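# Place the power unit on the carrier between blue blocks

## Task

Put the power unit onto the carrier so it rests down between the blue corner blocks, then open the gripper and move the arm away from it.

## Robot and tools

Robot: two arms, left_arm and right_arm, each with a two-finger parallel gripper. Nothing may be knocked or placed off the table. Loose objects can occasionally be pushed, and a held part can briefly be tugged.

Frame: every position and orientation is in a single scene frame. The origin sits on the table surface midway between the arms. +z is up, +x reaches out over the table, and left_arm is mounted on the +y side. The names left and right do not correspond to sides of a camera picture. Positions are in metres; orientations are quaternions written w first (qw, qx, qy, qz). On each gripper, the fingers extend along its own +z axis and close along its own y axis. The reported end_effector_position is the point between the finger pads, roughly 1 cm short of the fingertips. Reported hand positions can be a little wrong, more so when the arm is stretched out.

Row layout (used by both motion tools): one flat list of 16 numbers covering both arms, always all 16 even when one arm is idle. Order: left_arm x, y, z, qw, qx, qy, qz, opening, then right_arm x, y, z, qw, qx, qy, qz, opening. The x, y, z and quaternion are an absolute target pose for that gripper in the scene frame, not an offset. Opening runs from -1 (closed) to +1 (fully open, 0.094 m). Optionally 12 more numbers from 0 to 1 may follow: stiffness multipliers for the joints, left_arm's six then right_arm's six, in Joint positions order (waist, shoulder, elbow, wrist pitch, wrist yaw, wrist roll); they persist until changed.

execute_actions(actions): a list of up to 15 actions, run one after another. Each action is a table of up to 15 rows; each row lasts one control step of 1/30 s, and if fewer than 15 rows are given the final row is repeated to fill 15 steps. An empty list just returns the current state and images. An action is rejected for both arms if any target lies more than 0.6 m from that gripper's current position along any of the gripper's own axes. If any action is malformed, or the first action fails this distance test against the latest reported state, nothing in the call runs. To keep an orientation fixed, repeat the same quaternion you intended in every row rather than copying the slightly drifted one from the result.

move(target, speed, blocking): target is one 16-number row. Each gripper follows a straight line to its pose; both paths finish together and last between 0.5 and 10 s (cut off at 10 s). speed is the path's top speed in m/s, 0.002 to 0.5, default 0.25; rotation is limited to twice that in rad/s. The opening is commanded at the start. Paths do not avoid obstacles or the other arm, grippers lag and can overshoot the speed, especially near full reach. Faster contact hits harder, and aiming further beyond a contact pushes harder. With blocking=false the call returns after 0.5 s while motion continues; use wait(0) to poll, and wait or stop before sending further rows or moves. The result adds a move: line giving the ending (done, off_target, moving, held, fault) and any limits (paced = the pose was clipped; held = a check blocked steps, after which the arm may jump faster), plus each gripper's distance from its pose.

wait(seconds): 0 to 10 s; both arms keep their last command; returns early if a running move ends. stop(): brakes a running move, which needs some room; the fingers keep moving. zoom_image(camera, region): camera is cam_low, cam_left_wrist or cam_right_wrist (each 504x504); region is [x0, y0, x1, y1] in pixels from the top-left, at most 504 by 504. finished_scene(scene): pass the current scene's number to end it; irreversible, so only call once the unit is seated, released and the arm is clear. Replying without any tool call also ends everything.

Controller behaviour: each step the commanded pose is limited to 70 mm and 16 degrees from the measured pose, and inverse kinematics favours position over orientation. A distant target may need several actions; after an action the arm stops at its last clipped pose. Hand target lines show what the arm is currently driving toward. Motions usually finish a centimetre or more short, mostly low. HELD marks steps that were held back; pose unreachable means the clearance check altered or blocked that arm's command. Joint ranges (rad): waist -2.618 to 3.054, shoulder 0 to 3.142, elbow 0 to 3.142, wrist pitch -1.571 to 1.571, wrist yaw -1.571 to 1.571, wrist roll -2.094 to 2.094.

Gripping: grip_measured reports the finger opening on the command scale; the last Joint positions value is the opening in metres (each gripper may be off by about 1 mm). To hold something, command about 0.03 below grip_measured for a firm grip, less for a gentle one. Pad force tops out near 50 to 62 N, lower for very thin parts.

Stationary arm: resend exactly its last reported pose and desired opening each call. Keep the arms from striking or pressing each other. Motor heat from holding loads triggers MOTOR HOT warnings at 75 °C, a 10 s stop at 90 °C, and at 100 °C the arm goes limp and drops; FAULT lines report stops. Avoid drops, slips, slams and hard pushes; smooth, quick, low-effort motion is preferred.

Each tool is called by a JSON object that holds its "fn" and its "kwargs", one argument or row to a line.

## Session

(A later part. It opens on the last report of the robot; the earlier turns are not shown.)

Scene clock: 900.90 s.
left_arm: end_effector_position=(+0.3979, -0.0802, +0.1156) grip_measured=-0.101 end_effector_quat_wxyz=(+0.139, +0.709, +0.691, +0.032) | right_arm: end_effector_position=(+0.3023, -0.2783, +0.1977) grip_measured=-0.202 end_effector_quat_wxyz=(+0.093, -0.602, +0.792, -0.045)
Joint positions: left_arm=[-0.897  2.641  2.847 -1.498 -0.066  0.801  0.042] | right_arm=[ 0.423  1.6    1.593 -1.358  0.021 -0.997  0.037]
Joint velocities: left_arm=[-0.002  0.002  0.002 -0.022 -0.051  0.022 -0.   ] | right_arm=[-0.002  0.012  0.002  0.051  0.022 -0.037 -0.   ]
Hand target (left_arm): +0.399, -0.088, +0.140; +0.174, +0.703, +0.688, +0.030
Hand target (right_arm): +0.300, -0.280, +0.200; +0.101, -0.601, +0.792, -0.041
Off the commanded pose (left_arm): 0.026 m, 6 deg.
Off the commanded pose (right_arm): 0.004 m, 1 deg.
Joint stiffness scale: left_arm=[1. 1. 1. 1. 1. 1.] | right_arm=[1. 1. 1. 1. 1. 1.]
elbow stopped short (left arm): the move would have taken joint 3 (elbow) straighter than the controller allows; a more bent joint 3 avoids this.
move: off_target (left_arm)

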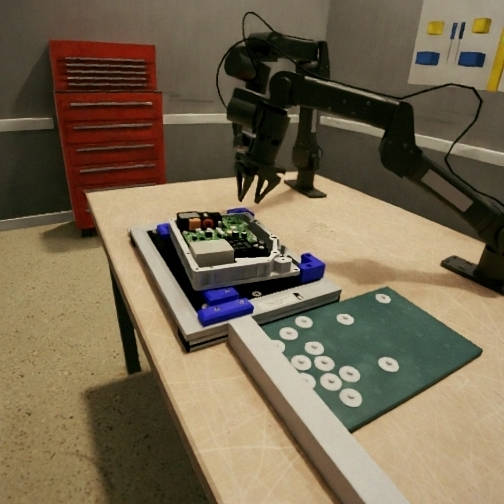

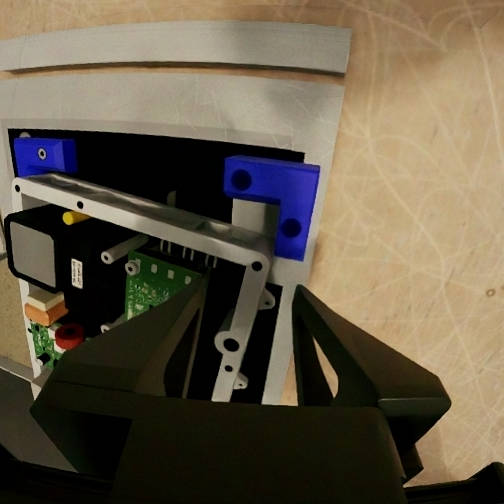

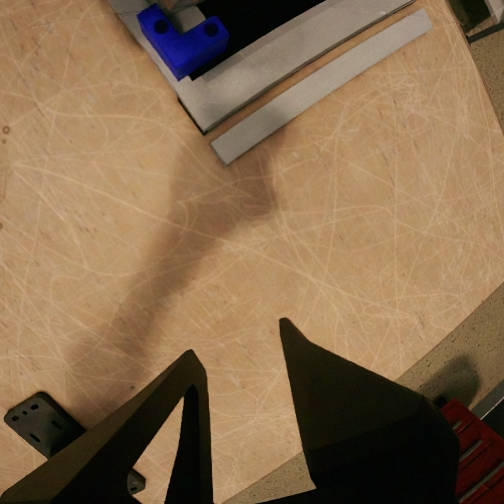

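{"fn": "move", "kwargs": {
  "target": [0.40,0.1,0.17,0.1,0.3,0.95,0,-1,0.33,-0.15,0.16,-0.12,0.834,-0.532,0.04,-1],
  "speed": 0.1
}}

{"fn": "move", "kwargs": {
  "target": [0.47,0.215,0.13,0.15,0,0.988,0,-1,0.375,-0.03,0.125,-0.138,0.834,-0.532,0.04,-1],
  "speed": 0.08
}}

Scene clock: 926.07 s.
left_arm: end_effector_position=(+0.4012, +0.0952, +0.1609) grip_measured=-0.986 end_effector_quat_wxyz=(+0.097, +0.308, +0.946, +0.007) | right_arm: end_effector_position=(+0.3309, -0.1594, +0.1605) grip_measured=-0.994 end_effector_quat_wxyz=(-0.114, +0.832, -0.541, +0.046)
Joint positions: left_arm=[-0.609  2.099  2.091 -1.375 -0.053  0.118  0.001] | right_arm=[ 0.673  1.835  1.707 -1.197 -0.013 -1.43   0.   ]
Joint velocities: left_arm=[-0.002 -0.017  0.007 -0.007  0.022 -0.066  0.   ] | right_arm=[-0.012  0.012 -0.012 -0.022 -0.022  0.051 -0.001]
Hand target (left_arm): +0.397, +0.100, +0.169; +0.101, +0.300, +0.949, +0.001
Hand target (right_arm): +0.331, -0.151, +0.160; -0.119, +0.837, -0.533, +0.039
Off the commanded pose (left_arm): 0.010 m, 1 deg.
Off the commanded pose (right_arm): 0.009 m, 1 deg.
Joint stiffness scale: left_arm=[1. 1. 1. 1. 1. 1.] | right_arm=[1. 1. 1. 1. 1. 1.]
MOTOR HOT: a motor of the left arm reached 75 °C. Now the hottest motor of the left arm, joint 2 (shoulder), reports 75 °C. The controller's stop level is 90 °C. To cool a motor, set the load down, stop pushing, or move to a pose that needs little force.
move: done

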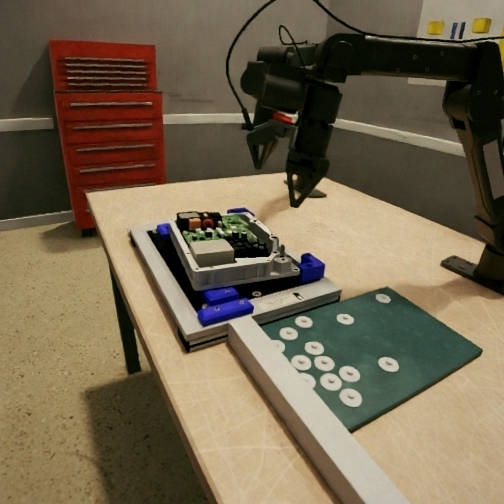

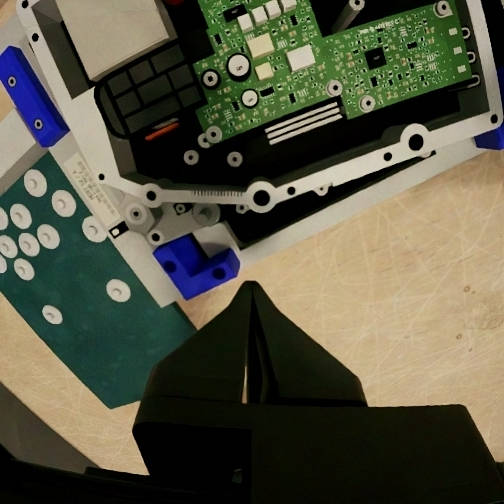

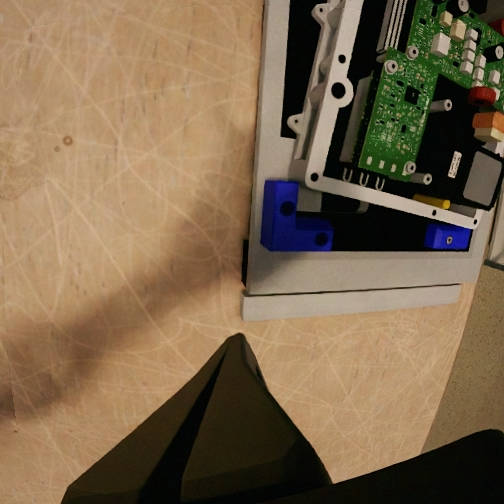

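Scene clock: 930.33 s.
left_arm: end_effector_position=(+0.4673, +0.2101, +0.1241) grip_measured=-0.986 end_effector_quat_wxyz=(+0.139, +0.010, +0.990, -0.002) | right_arm: end_effector_position=(+0.3801, -0.0331, +0.1291) grip_measured=-0.994 end_effector_quat_wxyz=(-0.146, +0.833, -0.531, +0.040)
Joint positions: left_arm=[-0.322  2.081  1.897 -1.113 -0.057 -0.2    0.001] | right_arm=[ 0.834  2.288  2.242 -1.22  -0.005 -1.288  0.   ]
Joint velocities: left_arm=[-0.012 -0.012 -0.002 -0.051 -0.022 -0.007  0.001] | right_arm=[ 0.007 -0.007  0.007 -0.066  0.066  0.051 -0.   ]
Hand target (left_arm): +0.469, +0.216, +0.130; +0.151, +0.001, +0.988, +0.001
Hand target (right_arm): +0.377, -0.031, +0.126; -0.138, +0.834, -0.532, +0.040
Off the commanded pose (left_arm): 0.008 m, 2 deg.
Off the commanded pose (right_arm): 0.007 m, 1 deg.
Joint stiffness scale: left_arm=[1. 1. 1. 1. 1. 1.] | right_arm=[1. 1. 1. 1. 1. 1.]
MOTOR HOT: still on. Now the hottest motor of the left arm, joint 2 (shoulder), reports 73 °C; the controller's stop level is 90 °C.
move: done

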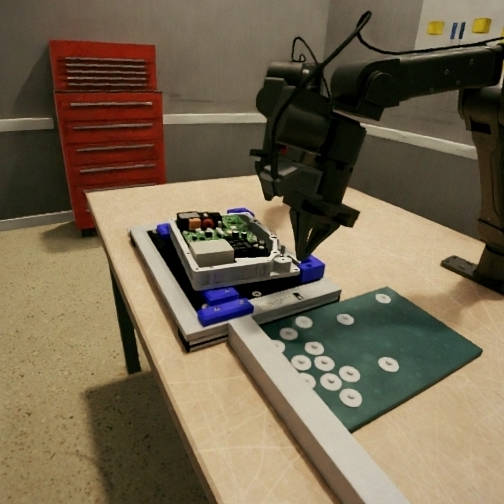

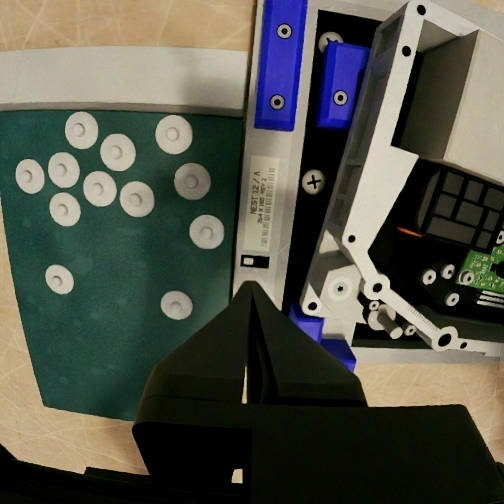

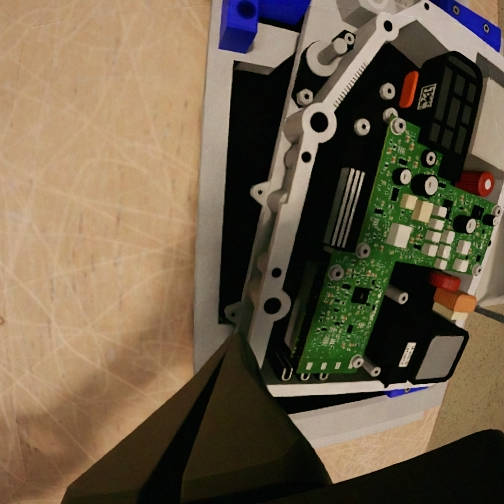

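{"fn": "move", "kwargs": {
  "target": [0.475,0.215,0.085,0.15,0,0.988,0,-1,0.38,-0.02,0.075,-0.138,0.834,-0.532,0.04,-1],
  "speed": 0.04
}}

{"fn": "move", "kwargs": {
  "target": [0.475,0.15,0.085,0.15,0,0.988,0,-1,0.43,-0.02,0.075,-0.138,0.834,-0.532,0.04,-1],
  "speed": 0.015
}}

Scene clock: 943.27 s.
left_arm: end_effector_position=(+0.4738, +0.2086, +0.0934) grip_measured=-0.986 end_effector_quat_wxyz=(+0.153, +0.009, +0.988, -0.005) | right_arm: end_effector_position=(+0.3844, -0.0222, +0.0847) grip_measured=-0.994 end_effector_quat_wxyz=(-0.147, +0.833, -0.532, +0.040)
Joint positions: left_arm=[-0.322  2.081  1.767 -0.953 -0.057 -0.202  0.001] | right_arm=[ 0.846  2.315  2.11  -1.058 -0.002 -1.275  0.   ]
Joint velocities: left_arm=[-0.007  0.007 -0.002 -0.066 -0.066  0.007  0.001] | right_arm=[-0.012  0.007 -0.007  0.007 -0.022  0.037 -0.001]
Hand target (left_arm): +0.475, +0.215, +0.085; +0.150, +0.000, +0.989, +0.000
Hand target (right_arm): +0.380, -0.020, +0.075; -0.138, +0.834, -0.532, +0.040
Off the commanded pose (left_arm): 0.011 m, 1 deg.
Off the commanded pose (right_arm): 0.011 m, 1 deg.
Joint stiffness scale: left_arm=[1. 1. 1. 1. 1. 1.] | right_arm=[1. 1. 1. 1. 1. 1.]
MOTOR HOT: cleared. Now the hottest motor of the left arm, joint 2 (shoulder), reports 70 °C.
move: off_target (left_arm, right_arm)

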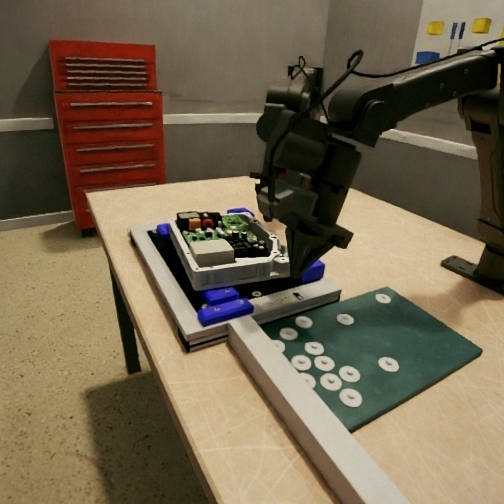

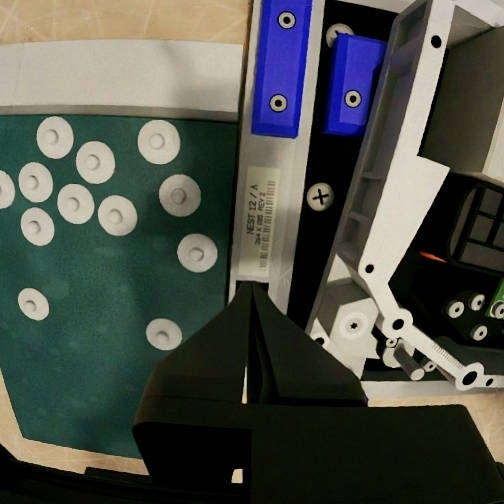

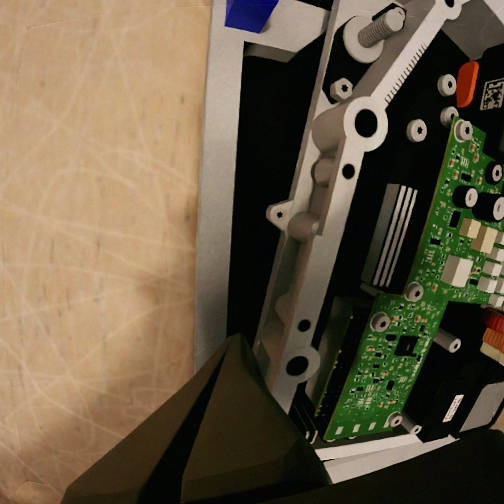

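Scene clock: 947.43 s.
left_arm: end_effector_position=(+0.4691, +0.1754, +0.0815) grip_measured=-0.987 end_effector_quat_wxyz=(+0.137, -0.011, +0.990, +0.026) | right_arm: end_effector_position=(+0.4026, -0.0156, +0.0878) grip_measured=-0.994 end_effector_quat_wxyz=(-0.126, +0.842, -0.524, +0.018)
Joint positions: left_arm=[-0.422  2.159  1.85  -1.02  -0.14  -0.334  0.001] | right_arm=[ 0.819  2.537  2.534 -1.318 -0.043 -1.322  0.   ]
Joint velocities: left_arm=[-0.002  0.007  0.012 -0.007 -0.051 -0.007 -0.   ] | right_arm=[-0.007  0.007  0.037  0.007 -0.022  0.022 -0.   ]
Hand target (left_arm): +0.475, +0.150, +0.085; +0.149, +0.000, +0.989, -0.001
Hand target (right_arm): +0.429, -0.022, +0.076; -0.138, +0.834, -0.533, +0.040
Off the commanded pose (left_arm): 0.026 m, 4 deg.
Off the commanded pose (right_arm): 0.031 m, 3 deg.
Joint stiffness scale: left_arm=[1. 1. 1. 1. 1. 1.] | right_arm=[1. 1. 1. 1. 1. 1.]
move: off_target (left_arm, right_arm)

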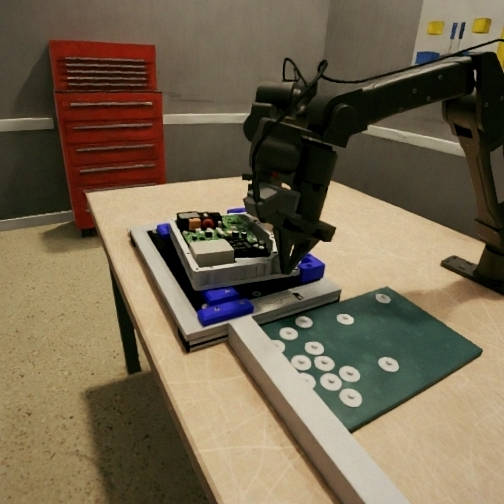

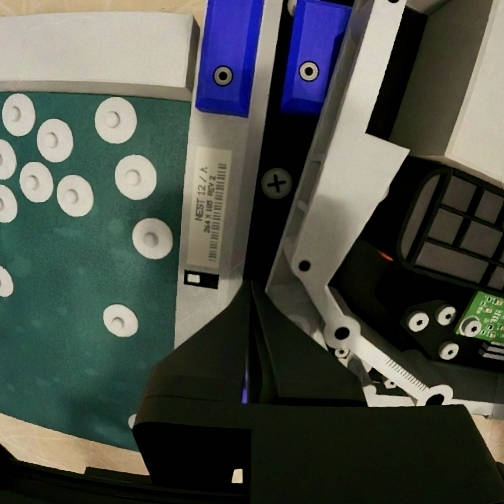

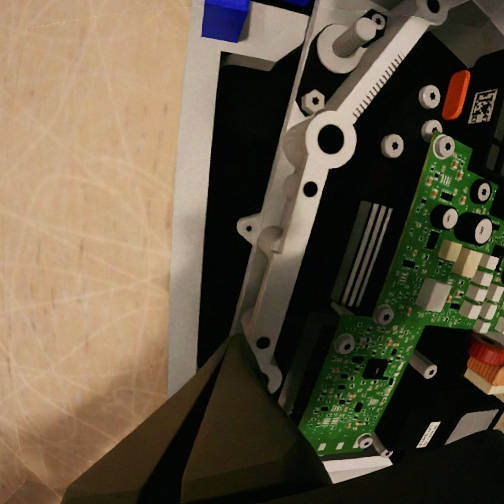

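{"fn": "move", "kwargs": {
  "target": [0.47,0.22,0.13,0.15,0,0.988,0,-1,0.39,-0.02,0.12,-0.138,0.834,-0.532,0.04,-0.2],
  "speed": 0.06
}}

{"fn": "move", "kwargs": {
  "target": [0.42,0.25,0.16,0.15,0,0.988,0,-1,0.42,0.025,0.115,-0.18,0.828,-0.528,0.05,-0.2],
  "speed": 0.06
}}

{"fn": "move", "kwargs": {
  "target": [0.42,0.25,0.16,0.15,0,0.988,0,-1,0.42,0.025,0.08,-0.18,0.828,-0.528,0.05,-0.2],
  "speed": 0.03
}}

Scene clock: 961.17 s.
left_arm: end_effector_position=(+0.4647, +0.2194, +0.1109) grip_measured=-0.987 end_effector_quat_wxyz=(+0.131, -0.001, +0.991, +0.008) | right_arm: end_effector_position=(+0.3938, -0.0217, +0.1164) grip_measured=-0.202 end_effector_quat_wxyz=(-0.136, +0.835, -0.532, +0.037)
Joint positions: left_arm=[-0.309  2.082  1.85  -1.086 -0.071 -0.209  0.001] | right_arm=[ 0.833  2.429  2.444 -1.302 -0.006 -1.289  0.037]
Joint velocities: left_arm=[-0.007  0.007 -0.012 -0.022  0.022  0.037 -0.001] | right_arm=[ 0.002 -0.007 -0.022  0.007  0.081 -0.066  0.   ]
Hand target (left_arm): +0.468, +0.221, +0.130; +0.151, +0.000, +0.989, +0.001
Hand target (right_arm): +0.390, -0.020, +0.120; -0.138, +0.835, -0.532, +0.040
Off the commanded pose (left_arm): 0.020 m, 2 deg.
Off the commanded pose (right_arm): 0.006 m, 0 deg.
Joint stiffness scale: left_arm=[1. 1. 1. 1. 1. 1.] | right_arm=[1. 1. 1. 1. 1. 1.]
move: off_target (left_arm)

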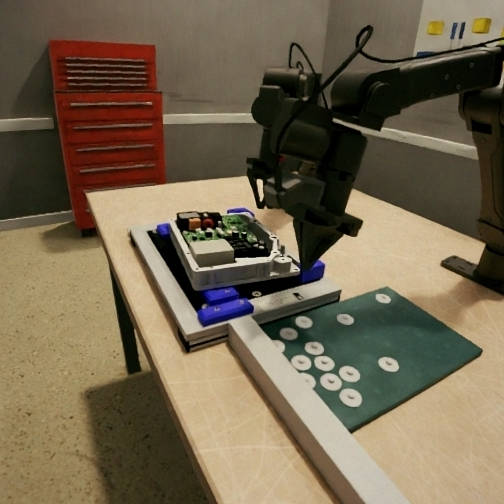

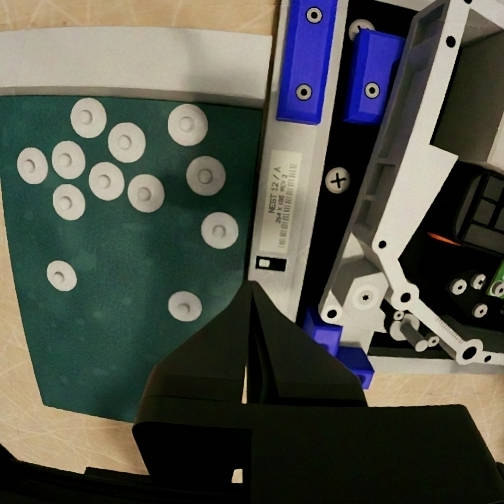

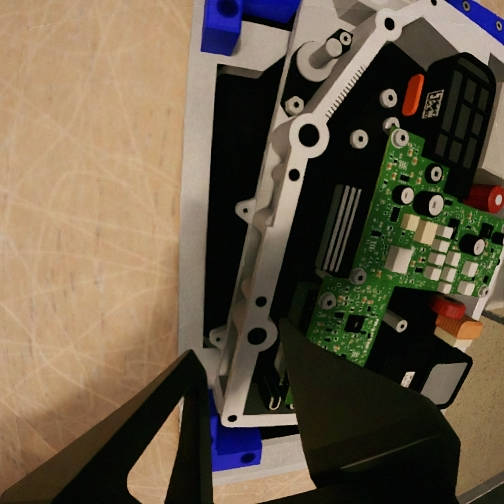

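Scene clock: 962.73 s.
left_arm: end_effector_position=(+0.4240, +0.2457, +0.1544) grip_measured=-0.987 end_effector_quat_wxyz=(+0.148, +0.000, +0.989, +0.003) | right_arm: end_effector_position=(+0.4217, +0.0195, +0.1182) grip_measured=-0.202 end_effector_quat_wxyz=(-0.196, +0.826, -0.526, +0.052)
Joint positions: left_arm=[-0.262  1.863  1.705 -1.12  -0.055 -0.16   0.001] | right_arm=[ 0.857  2.656  2.842 -1.349 -0.001 -1.268  0.037]
Joint velocities: left_arm=[ 0.012 -0.012 -0.007 -0.022  0.051  0.081  0.   ] | right_arm=[-0.007 -0.012 -0.002 -0.051 -0.022  0.066 -0.001]
Hand target (left_arm): +0.419, +0.249, +0.159; +0.150, +0.000, +0.989, +0.001
Hand target (right_arm): +0.420, +0.024, +0.115; -0.196, +0.826, -0.526, +0.054
Off the commanded pose (left_arm): 0.008 m, 0 deg.
Off the commanded pose (right_arm): 0.007 m, 2 deg.
Joint stiffness scale: left_arm=[1. 1. 1. 1. 1. 1.] | right_arm=[1. 1. 1. 1. 1. 1.]
elbow stopped short (right arm): the move would have taken joint 3 (elbow) straighter than the controller allows; a more bent joint 3 avoids this.
move: done

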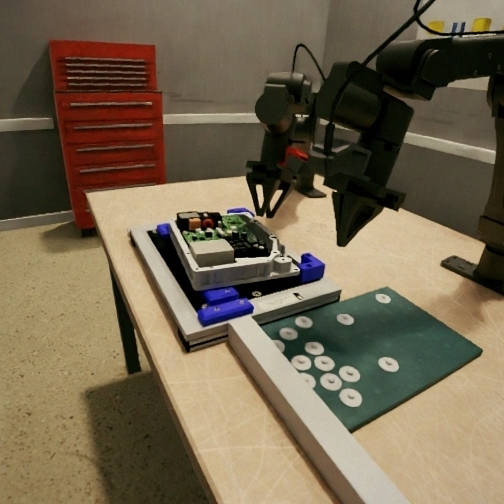

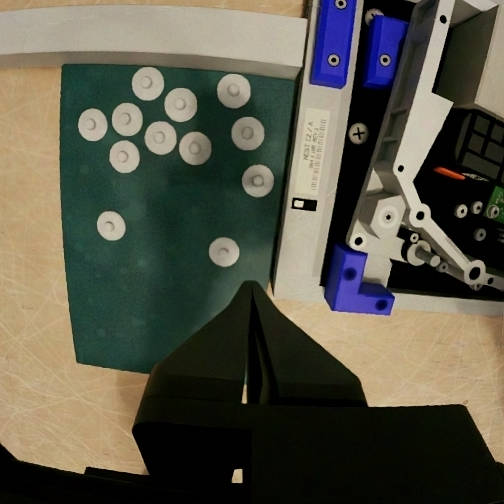

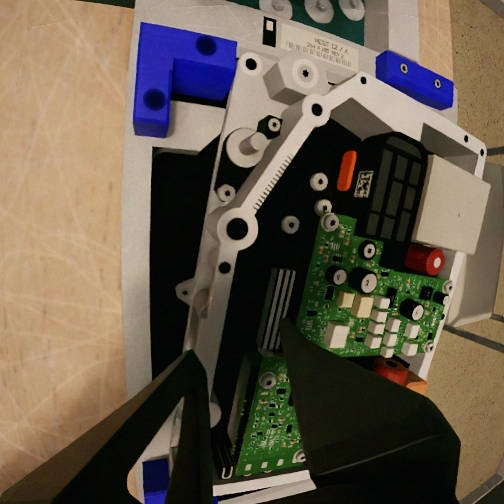

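Scene clock: 964.37 s.
left_arm: end_effector_position=(+0.4233, +0.2454, +0.1542) grip_measured=-0.987 end_effector_quat_wxyz=(+0.147, +0.002, +0.989, +0.002) | right_arm: end_effector_position=(+0.4220, +0.0214, +0.0740) grip_measured=-0.202 end_effector_quat_wxyz=(-0.173, +0.829, -0.529, +0.046)
Joint positions: left_arm=[-0.262  1.863  1.705 -1.123 -0.053 -0.157  0.001] | right_arm=[ 0.859  2.632  2.628 -1.207 -0.001 -1.264  0.037]
Joint velocities: left_arm=[ 0.007 -0.002  0.002  0.007 -0.081  0.007 -0.   ] | right_arm=[-0.017  0.007 -0.007  0.007  0.037  0.051 -0.001]
Hand target (left_arm): +0.420, +0.250, +0.160; +0.150, +0.000, +0.989, -0.000
Hand target (right_arm): +0.420, +0.025, +0.080; -0.179, +0.828, -0.528, +0.050
Off the commanded pose (left_arm): 0.008 m, 1 deg.
Off the commanded pose (right_arm): 0.007 m, 1 deg.
Joint stiffness scale: left_arm=[1. 1. 1. 1. 1. 1.] | right_arm=[1. 1. 1. 1. 1. 1.]
move: done

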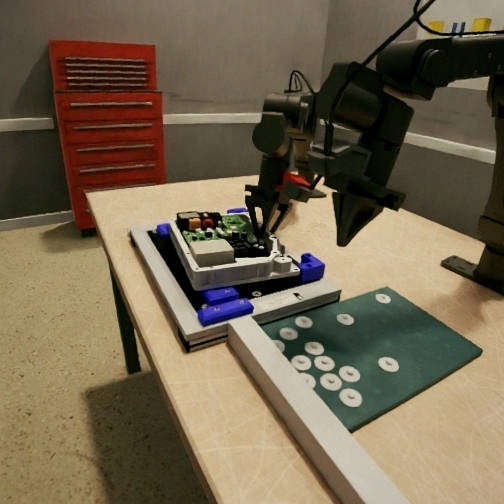

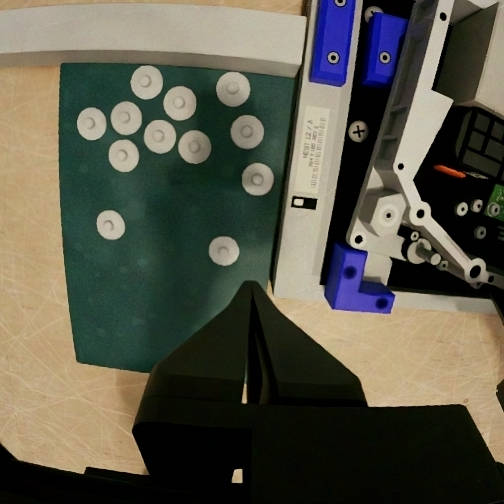

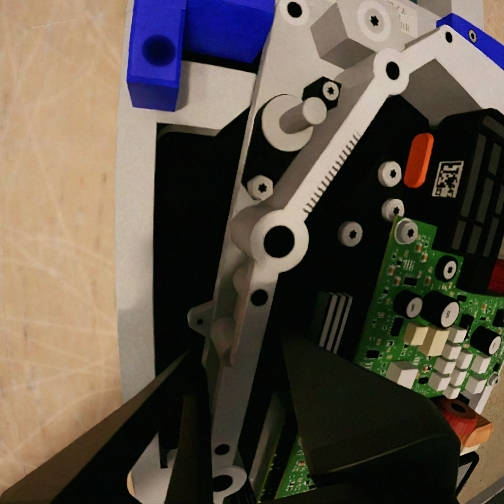

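{"fn": "move", "kwargs": {
  "target": [0.42,0.25,0.16,0.15,0,0.988,0,-1,0.422,0.022,0.076,-0.175,0.828,-0.528,0.05,-1],
  "speed": 0.03
}}

{"fn": "move", "kwargs": {
  "target": [0.42,0.25,0.16,0.15,0,0.988,0,-1,0.418,0.018,0.11,-0.175,0.828,-0.528,0.05,-1],
  "speed": 0.015
}}

Scene clock: 977.73 s.
left_arm: end_effector_position=(+0.4233, +0.2454, +0.1542) grip_measured=-0.987 end_effector_quat_wxyz=(+0.147, +0.002, +0.989, +0.002) | right_arm: end_effector_position=(+0.4191, +0.0205, +0.0729) grip_measured=-0.507 end_effector_quat_wxyz=(-0.171, +0.797, -0.578, +0.030)
Joint positions: left_arm=[-0.262  1.863  1.705 -1.123 -0.053 -0.157  0.001] | right_arm=[ 0.859  2.632  2.627 -1.218 -0.009 -1.143  0.023]
Joint velocities: left_arm=[-0.007 -0.007  0.007 -0.007 -0.007  0.051 -0.   ] | right_arm=[ 0.012 -0.007  0.012  0.007  0.022 -0.022  0.001]
Hand target (left_arm): +0.420, +0.250, +0.160; +0.150, -0.000, +0.989, +0.000
Hand target (right_arm): +0.422, +0.022, +0.076; -0.174, +0.828, -0.531, +0.050
Off the commanded pose (left_arm): 0.008 m, 1 deg.
Off the commanded pose (right_arm): 0.005 m, 7 deg.
Joint stiffness scale: left_arm=[1. 1. 1. 1. 1. 1.] | right_arm=[1. 1. 1. 1. 1. 1.]
move: off_target (right_arm)

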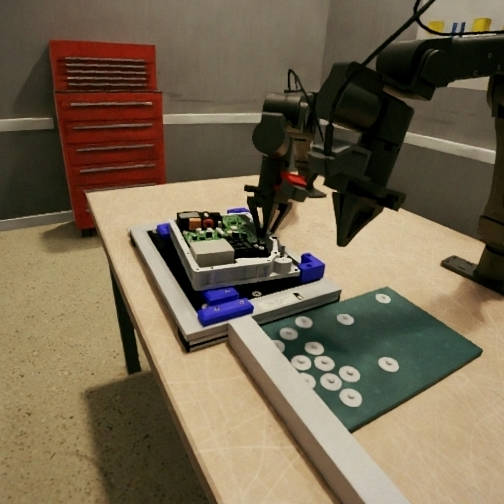

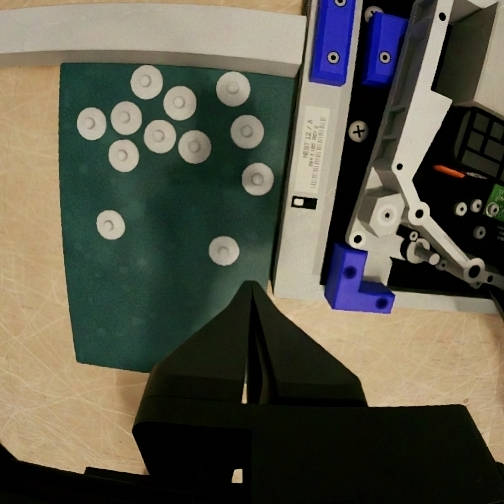

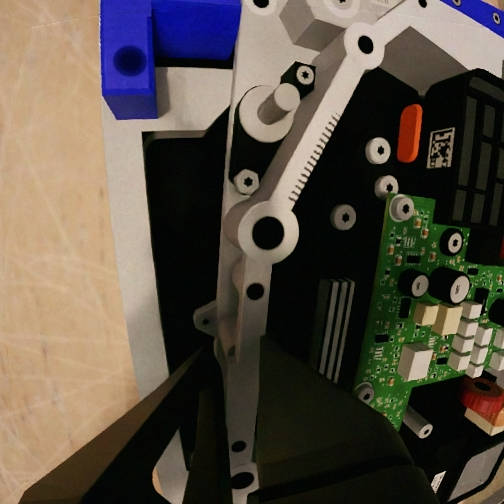

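Scene clock: 982.13 s.
left_arm: end_effector_position=(+0.4233, +0.2454, +0.1542) grip_measured=-0.987 end_effector_quat_wxyz=(+0.147, +0.002, +0.989, +0.002) | right_arm: end_effector_position=(+0.4190, +0.0204, +0.0747) grip_measured=-0.577 end_effector_quat_wxyz=(-0.172, +0.776, -0.607, +0.025)
Joint positions: left_arm=[-0.262  1.863  1.705 -1.123 -0.053 -0.157  0.001] | right_arm=[ 0.859  2.63   2.632 -1.223 -0.008 -1.071  0.02 ]
Joint velocities: left_arm=[-0.012 -0.007 -0.012  0.007 -0.066 -0.037 -0.   ] | right_arm=[-0.017  0.002  0.002 -0.007  0.007 -0.007 -0.   ]
Hand target (left_arm): +0.420, +0.250, +0.160; +0.150, +0.000, +0.989, +0.000
Hand target (right_arm): +0.418, +0.018, +0.109; -0.187, +0.824, -0.533, +0.054
Off the commanded pose (left_arm): 0.008 m, 1 deg.
Off the commanded pose (right_arm): 0.035 m, 11 deg.
Joint stiffness scale: left_arm=[1. 1. 1. 1. 1. 1.] | right_arm=[1. 1. 1. 1. 1. 1.]
move: off_target (right_arm)

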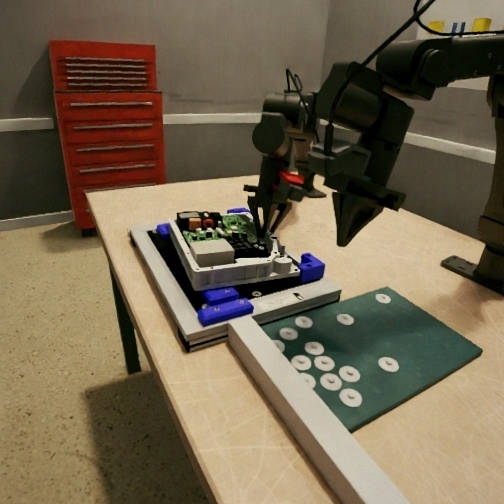

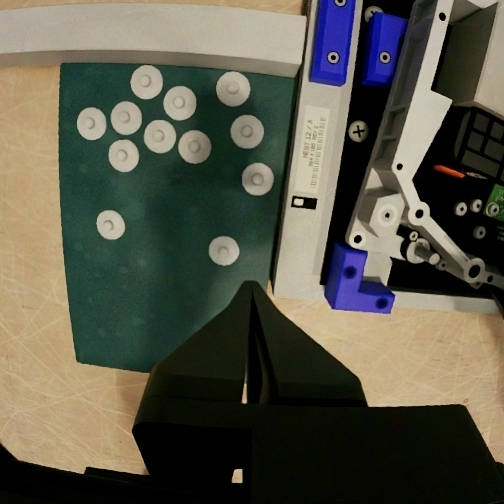

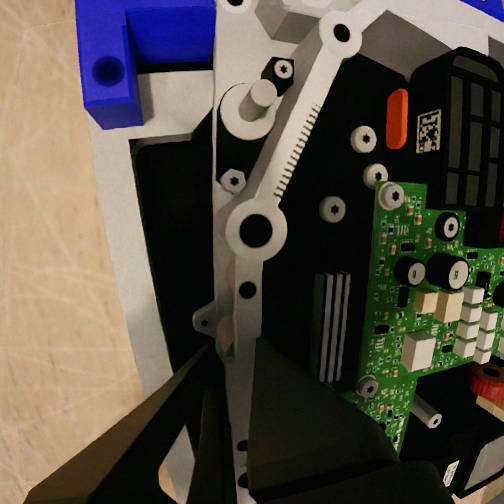

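{"fn": "move", "kwargs": {
  "target": [0.55,0.175,0.14,0.2,0,0.98,0,-0.35,0.419,0.0204,0.075,-0.172,0.78,-0.6,0.026,-1],
  "speed": 0.08
}}

{"fn": "move", "kwargs": {
  "target": [0.57,0.15,0.12,0.2,0,0.98,0,-0.35,0.419,0.0204,0.075,-0.172,0.78,-0.6,0.026,-1],
  "speed": 0.04
}}

{"fn": "move", "kwargs": {
  "target": [0.572,0.148,0.093,0.2,0,0.98,0,-0.35,0.419,0.0204,0.075,-0.172,0.78,-0.6,0.026,-1],
  "speed": 0.03
}}

Scene clock: 999.17 s.
left_arm: end_effector_position=(+0.5481, +0.1806, +0.1349) grip_measured=-0.351 end_effector_quat_wxyz=(+0.191, +0.001, +0.982, -0.003) | right_arm: end_effector_position=(+0.4191, +0.0199, +0.0738) grip_measured=-0.623 end_effector_quat_wxyz=(-0.172, +0.749, -0.640, +0.017)
Joint positions: left_arm=[-0.351  2.442  2.511 -1.265 -0.089 -0.239  0.03 ] | right_arm=[ 0.858  2.632  2.632 -1.224 -0.007 -0.985  0.018]
Joint velocities: left_arm=[-0.012 -0.017  0.017 -0.066 -0.051  0.007 -0.001] | right_arm=[ 0.007  0.012  0.002 -0.037 -0.037  0.007  0.001]
Hand target (left_arm): +0.550, +0.177, +0.141; +0.200, +0.000, +0.980, -0.001
Hand target (right_arm): +0.419, +0.020, +0.075; -0.172, +0.779, -0.602, +0.026
Off the commanded pose (left_arm): 0.008 m, 1 deg.
Off the commanded pose (right_arm): 0.001 m, 6 deg.
Joint stiffness scale: left_arm=[1. 1. 1. 1. 1. 1.] | right_arm=[1. 1. 1. 1. 1. 1.]
MOTOR HOT: a motor of the right arm reached 75 °C. Now the hottest motor of the right arm, joint 2 (shoulder), reports 77 °C. The controller's stop level is 90 °C. To cool a motor, set the load down, stop pushing, or move to a pose that needs little force.
move: off_target (right_arm)

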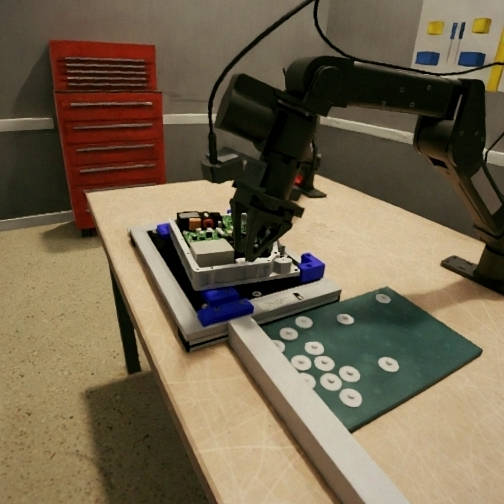

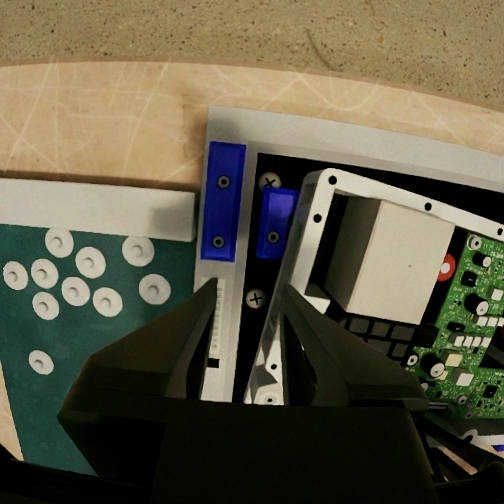

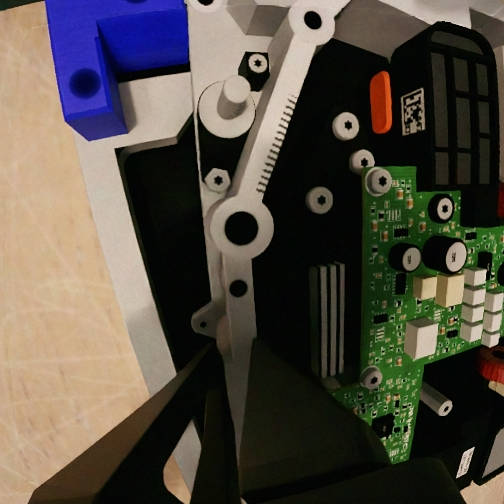

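Scene clock: 1000.77 s.
left_arm: end_effector_position=(+0.5683, +0.1539, +0.1124) grip_measured=-0.351 end_effector_quat_wxyz=(+0.199, +0.002, +0.980, -0.006) | right_arm: end_effector_position=(+0.4191, +0.0198, +0.0738) grip_measured=-0.659 end_effector_quat_wxyz=(-0.172, +0.735, -0.655, +0.014)
Joint positions: left_arm=[-0.391  2.667  2.845 -1.361 -0.104 -0.274  0.03 ] | right_arm=[ 0.858  2.632  2.632 -1.224 -0.007 -0.943  0.016]
Joint velocities: left_arm=[ 0.002 -0.007  0.022 -0.037 -0.051  0.037  0.   ] | right_arm=[-0.002 -0.012  0.007 -0.051 -0.007 -0.095  0.   ]
Hand target (left_arm): +0.570, +0.151, +0.120; +0.210, +0.001, +0.978, -0.004
Hand target (right_arm): +0.419, +0.020, +0.075; -0.172, +0.778, -0.603, +0.027
Off the commanded pose (left_arm): 0.009 m, 1 deg.
Off the commanded pose (right_arm): 0.001 m, 8 deg.
Joint stiffness scale: left_arm=[1. 1. 1. 1. 1. 1.] | right_arm=[1. 1. 1. 1. 1. 1.]
MOTOR HOT: still on. Now the hottest motor of the right arm, joint 2 (shoulder), reports 76 °C; the controller's stop level is 90 °C.
elbow stopped short (left arm): the move would have taken joint 3 (elbow) straighter than the controller allows; a more bent joint 3 avoids this.
move: off_target (right_arm)

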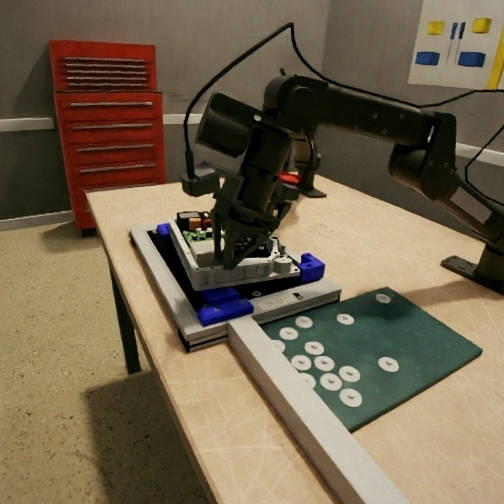

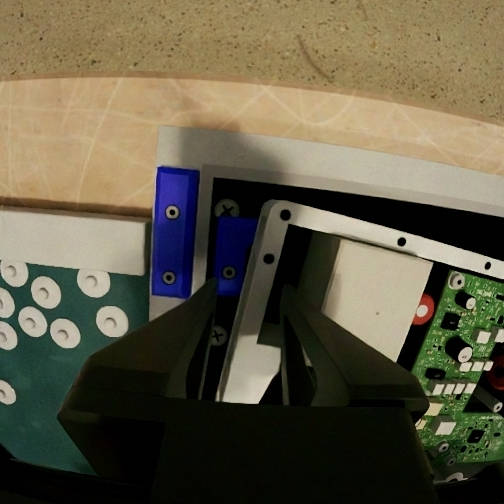

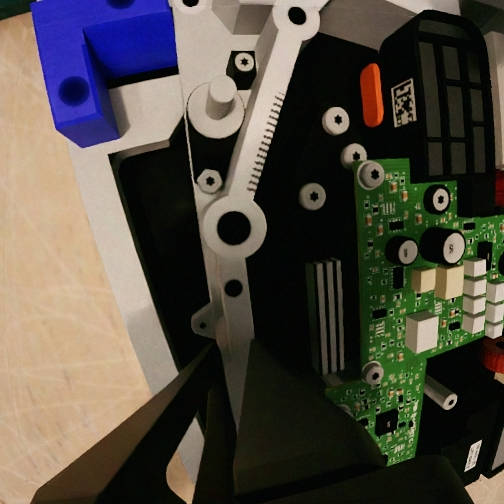

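Scene clock: 1003.60 s.
left_arm: end_effector_position=(+0.5717, +0.1533, +0.0883) grip_measured=-0.351 end_effector_quat_wxyz=(+0.189, -0.001, +0.982, -0.002) | right_arm: end_effector_position=(+0.4191, +0.0195, +0.0737) grip_measured=-0.673 end_effector_quat_wxyz=(-0.172, +0.729, -0.662, +0.013)
Joint positions: left_arm=[-0.391  2.667  2.751 -1.289 -0.106 -0.281  0.03 ] | right_arm=[ 0.858  2.632  2.632 -1.225 -0.006 -0.925  0.015]
Joint velocities: left_arm=[ 0.002 -0.012 -0.022  0.022 -0.095  0.051 -0.001] | right_arm=[-0.022 -0.012 -0.002  0.007 -0.007  0.007 -0.001]
Hand target (left_arm): +0.572, +0.148, +0.093; +0.198, -0.000, +0.980, +0.000
Hand target (right_arm): +0.419, +0.020, +0.075; -0.172, +0.778, -0.604, +0.027
Off the commanded pose (left_arm): 0.007 m, 1 deg.
Off the commanded pose (right_arm): 0.002 m, 9 deg.
Joint stiffness scale: left_arm=[1. 1. 1. 1. 1. 1.] | right_arm=[1. 1. 1. 1. 1. 1.]
MOTOR HOT: still on. Now the hottest motor of the right arm, joint 2 (shoulder), reports 76 °C; the controller's stop level is 90 °C.
move: off_target (right_arm)

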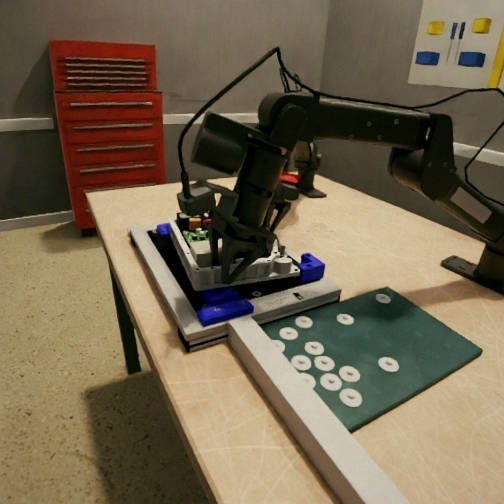

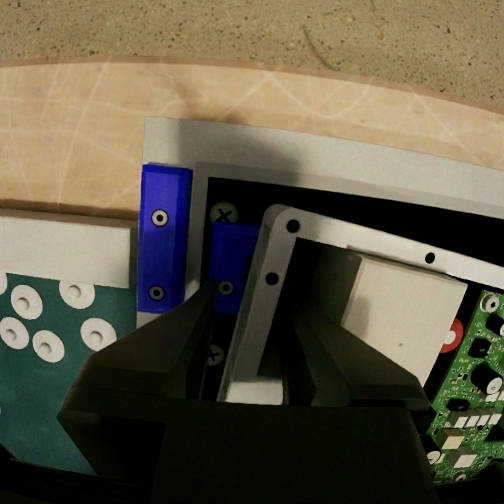

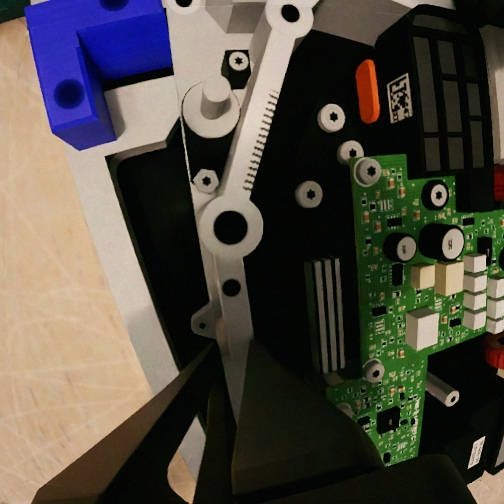

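Close left and lift both.

{"fn": "move", "kwargs": {
  "target": [0.572,0.152,0.089,0.2,0,0.98,0,-1,0.419,0.0204,0.075,-0.172,0.75,-0.64,0.02,-1],
  "speed": 0.03
}}

{"fn": "move", "kwargs": {
  "target": [0.572,0.152,0.125,0.2,0,0.98,0,-1,0.419,0.0204,0.11,-0.172,0.75,-0.64,0.02,-1],
  "speed": 0.02
}}

Scene clock: 1010.27 s.
left_arm: end_effector_position=(+0.5725, +0.1490, +0.0873) grip_measured=-0.779 end_effector_quat_wxyz=(+0.192, +0.030, +0.981, -0.004) | right_arm: end_effector_position=(+0.4194, +0.0196, +0.0738) grip_measured=-0.687 end_effector_quat_wxyz=(-0.173, +0.716, -0.676, +0.010)
Joint positions: left_arm=[-0.393  2.651  2.712 -1.257 -0.092 -0.221  0.01 ] | right_arm=[ 0.858  2.632  2.632 -1.224 -0.005 -0.887  0.015]
Joint velocities: left_arm=[ 0.012 -0.022 -0.09  -0.007  0.007  0.022 -0.   ] | right_arm=[-0.012  0.002 -0.002 -0.037  0.007  0.007 -0.   ]
Hand target (left_arm): +0.572, +0.152, +0.089; +0.195, +0.001, +0.981, +0.001
Hand target (right_arm): +0.419, +0.020, +0.075; -0.173, +0.748, -0.641, +0.020
Off the commanded pose (left_arm): 0.003 m, 4 deg.
Off the commanded pose (right_arm): 0.001 m, 6 deg.
Joint stiffness scale: left_arm=[1. 1. 1. 1. 1. 1.] | right_arm=[1. 1. 1. 1. 1. 1.]
MOTOR HOT: still on. Now the hottest motor of the right arm, joint 2 (shoulder), reports 74 °C; the controller's stop level is 90 °C.
move: off_target (left_arm, right_arm)

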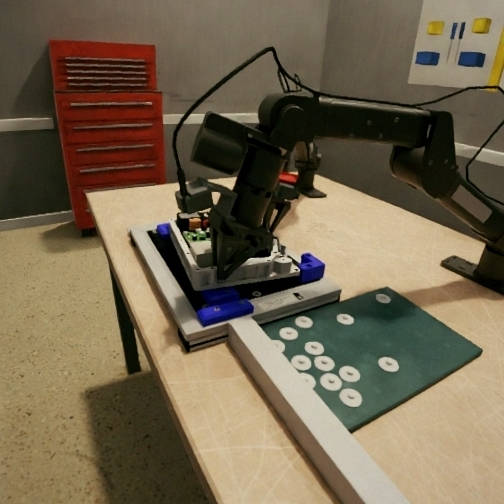

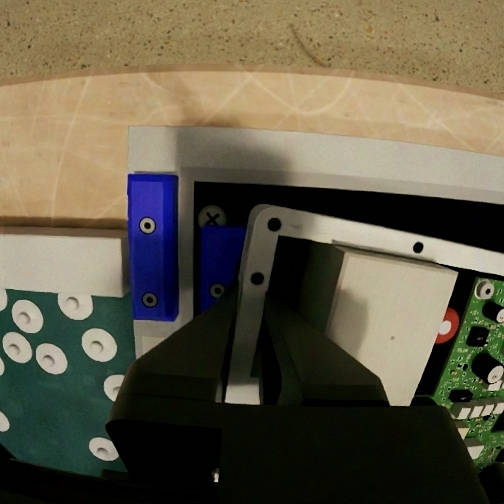

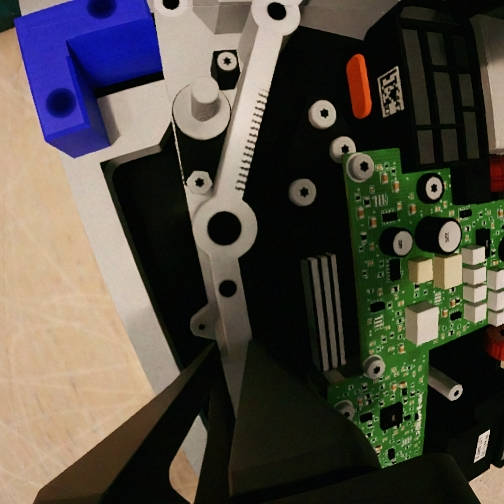

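Scene clock: 1013.00 s.
left_arm: end_effector_position=(+0.5727, +0.1488, +0.0901) grip_measured=-0.790 end_effector_quat_wxyz=(+0.191, +0.040, +0.981, -0.003) | right_arm: end_effector_position=(+0.4194, +0.0193, +0.0768) grip_measured=-0.701 end_effector_quat_wxyz=(-0.167, +0.711, -0.683, +0.008)
Joint positions: left_arm=[-0.393  2.679  2.779 -1.296 -0.091 -0.202  0.01 ] | right_arm=[ 0.858  2.695  2.772 -1.311 -0.005 -0.869  0.014]
Joint velocities: left_arm=[ 0.002  0.007  0.012  0.066  0.051 -0.007  0.   ] | right_arm=[-0.012  0.032  0.022 -0.051  0.037 -0.095  0.   ]
Hand target (left_arm): +0.571, +0.152, +0.124; +0.215, +0.002, +0.977, -0.005
Hand target (right_arm): +0.419, +0.020, +0.109; -0.191, +0.745, -0.639, +0.023
Off the commanded pose (left_arm): 0.035 m, 5 deg.
Off the commanded pose (right_arm): 0.033 m, 7 deg.
Joint stiffness scale: left_arm=[1. 1. 1. 1. 1. 1.] | right_arm=[1. 1. 1. 1. 1. 1.]
MOTOR HOT: still on. Now the hottest motor of the right arm, joint 2 (shoulder), reports 75 °C; the controller's stop level is 90 °C.
move: off_target (left_arm, right_arm)

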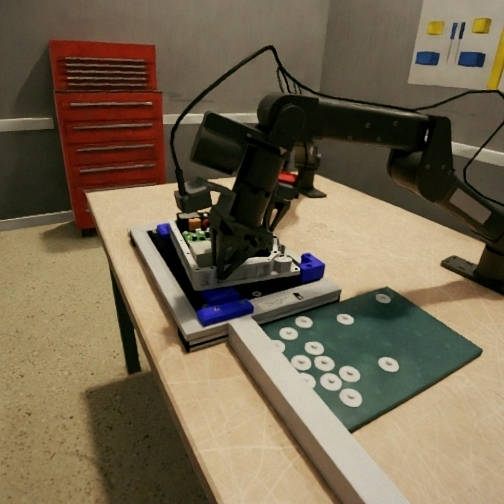

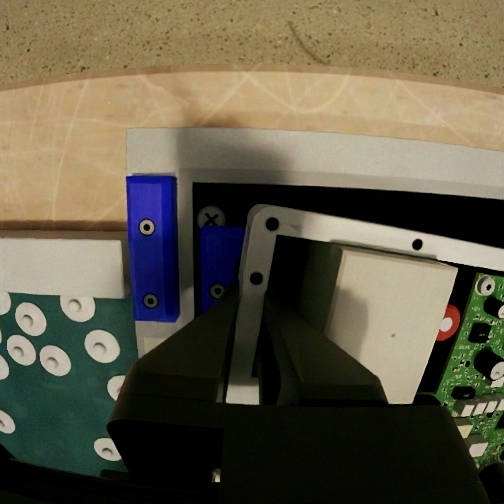

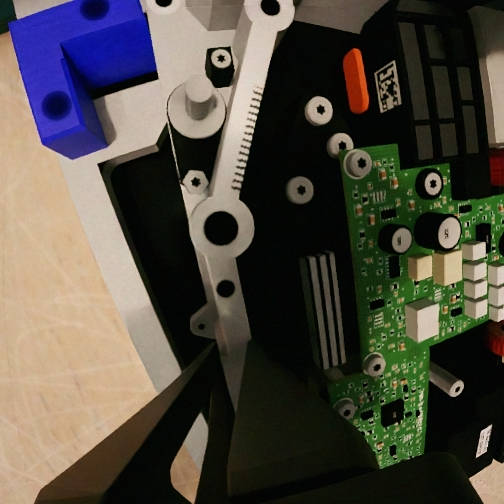

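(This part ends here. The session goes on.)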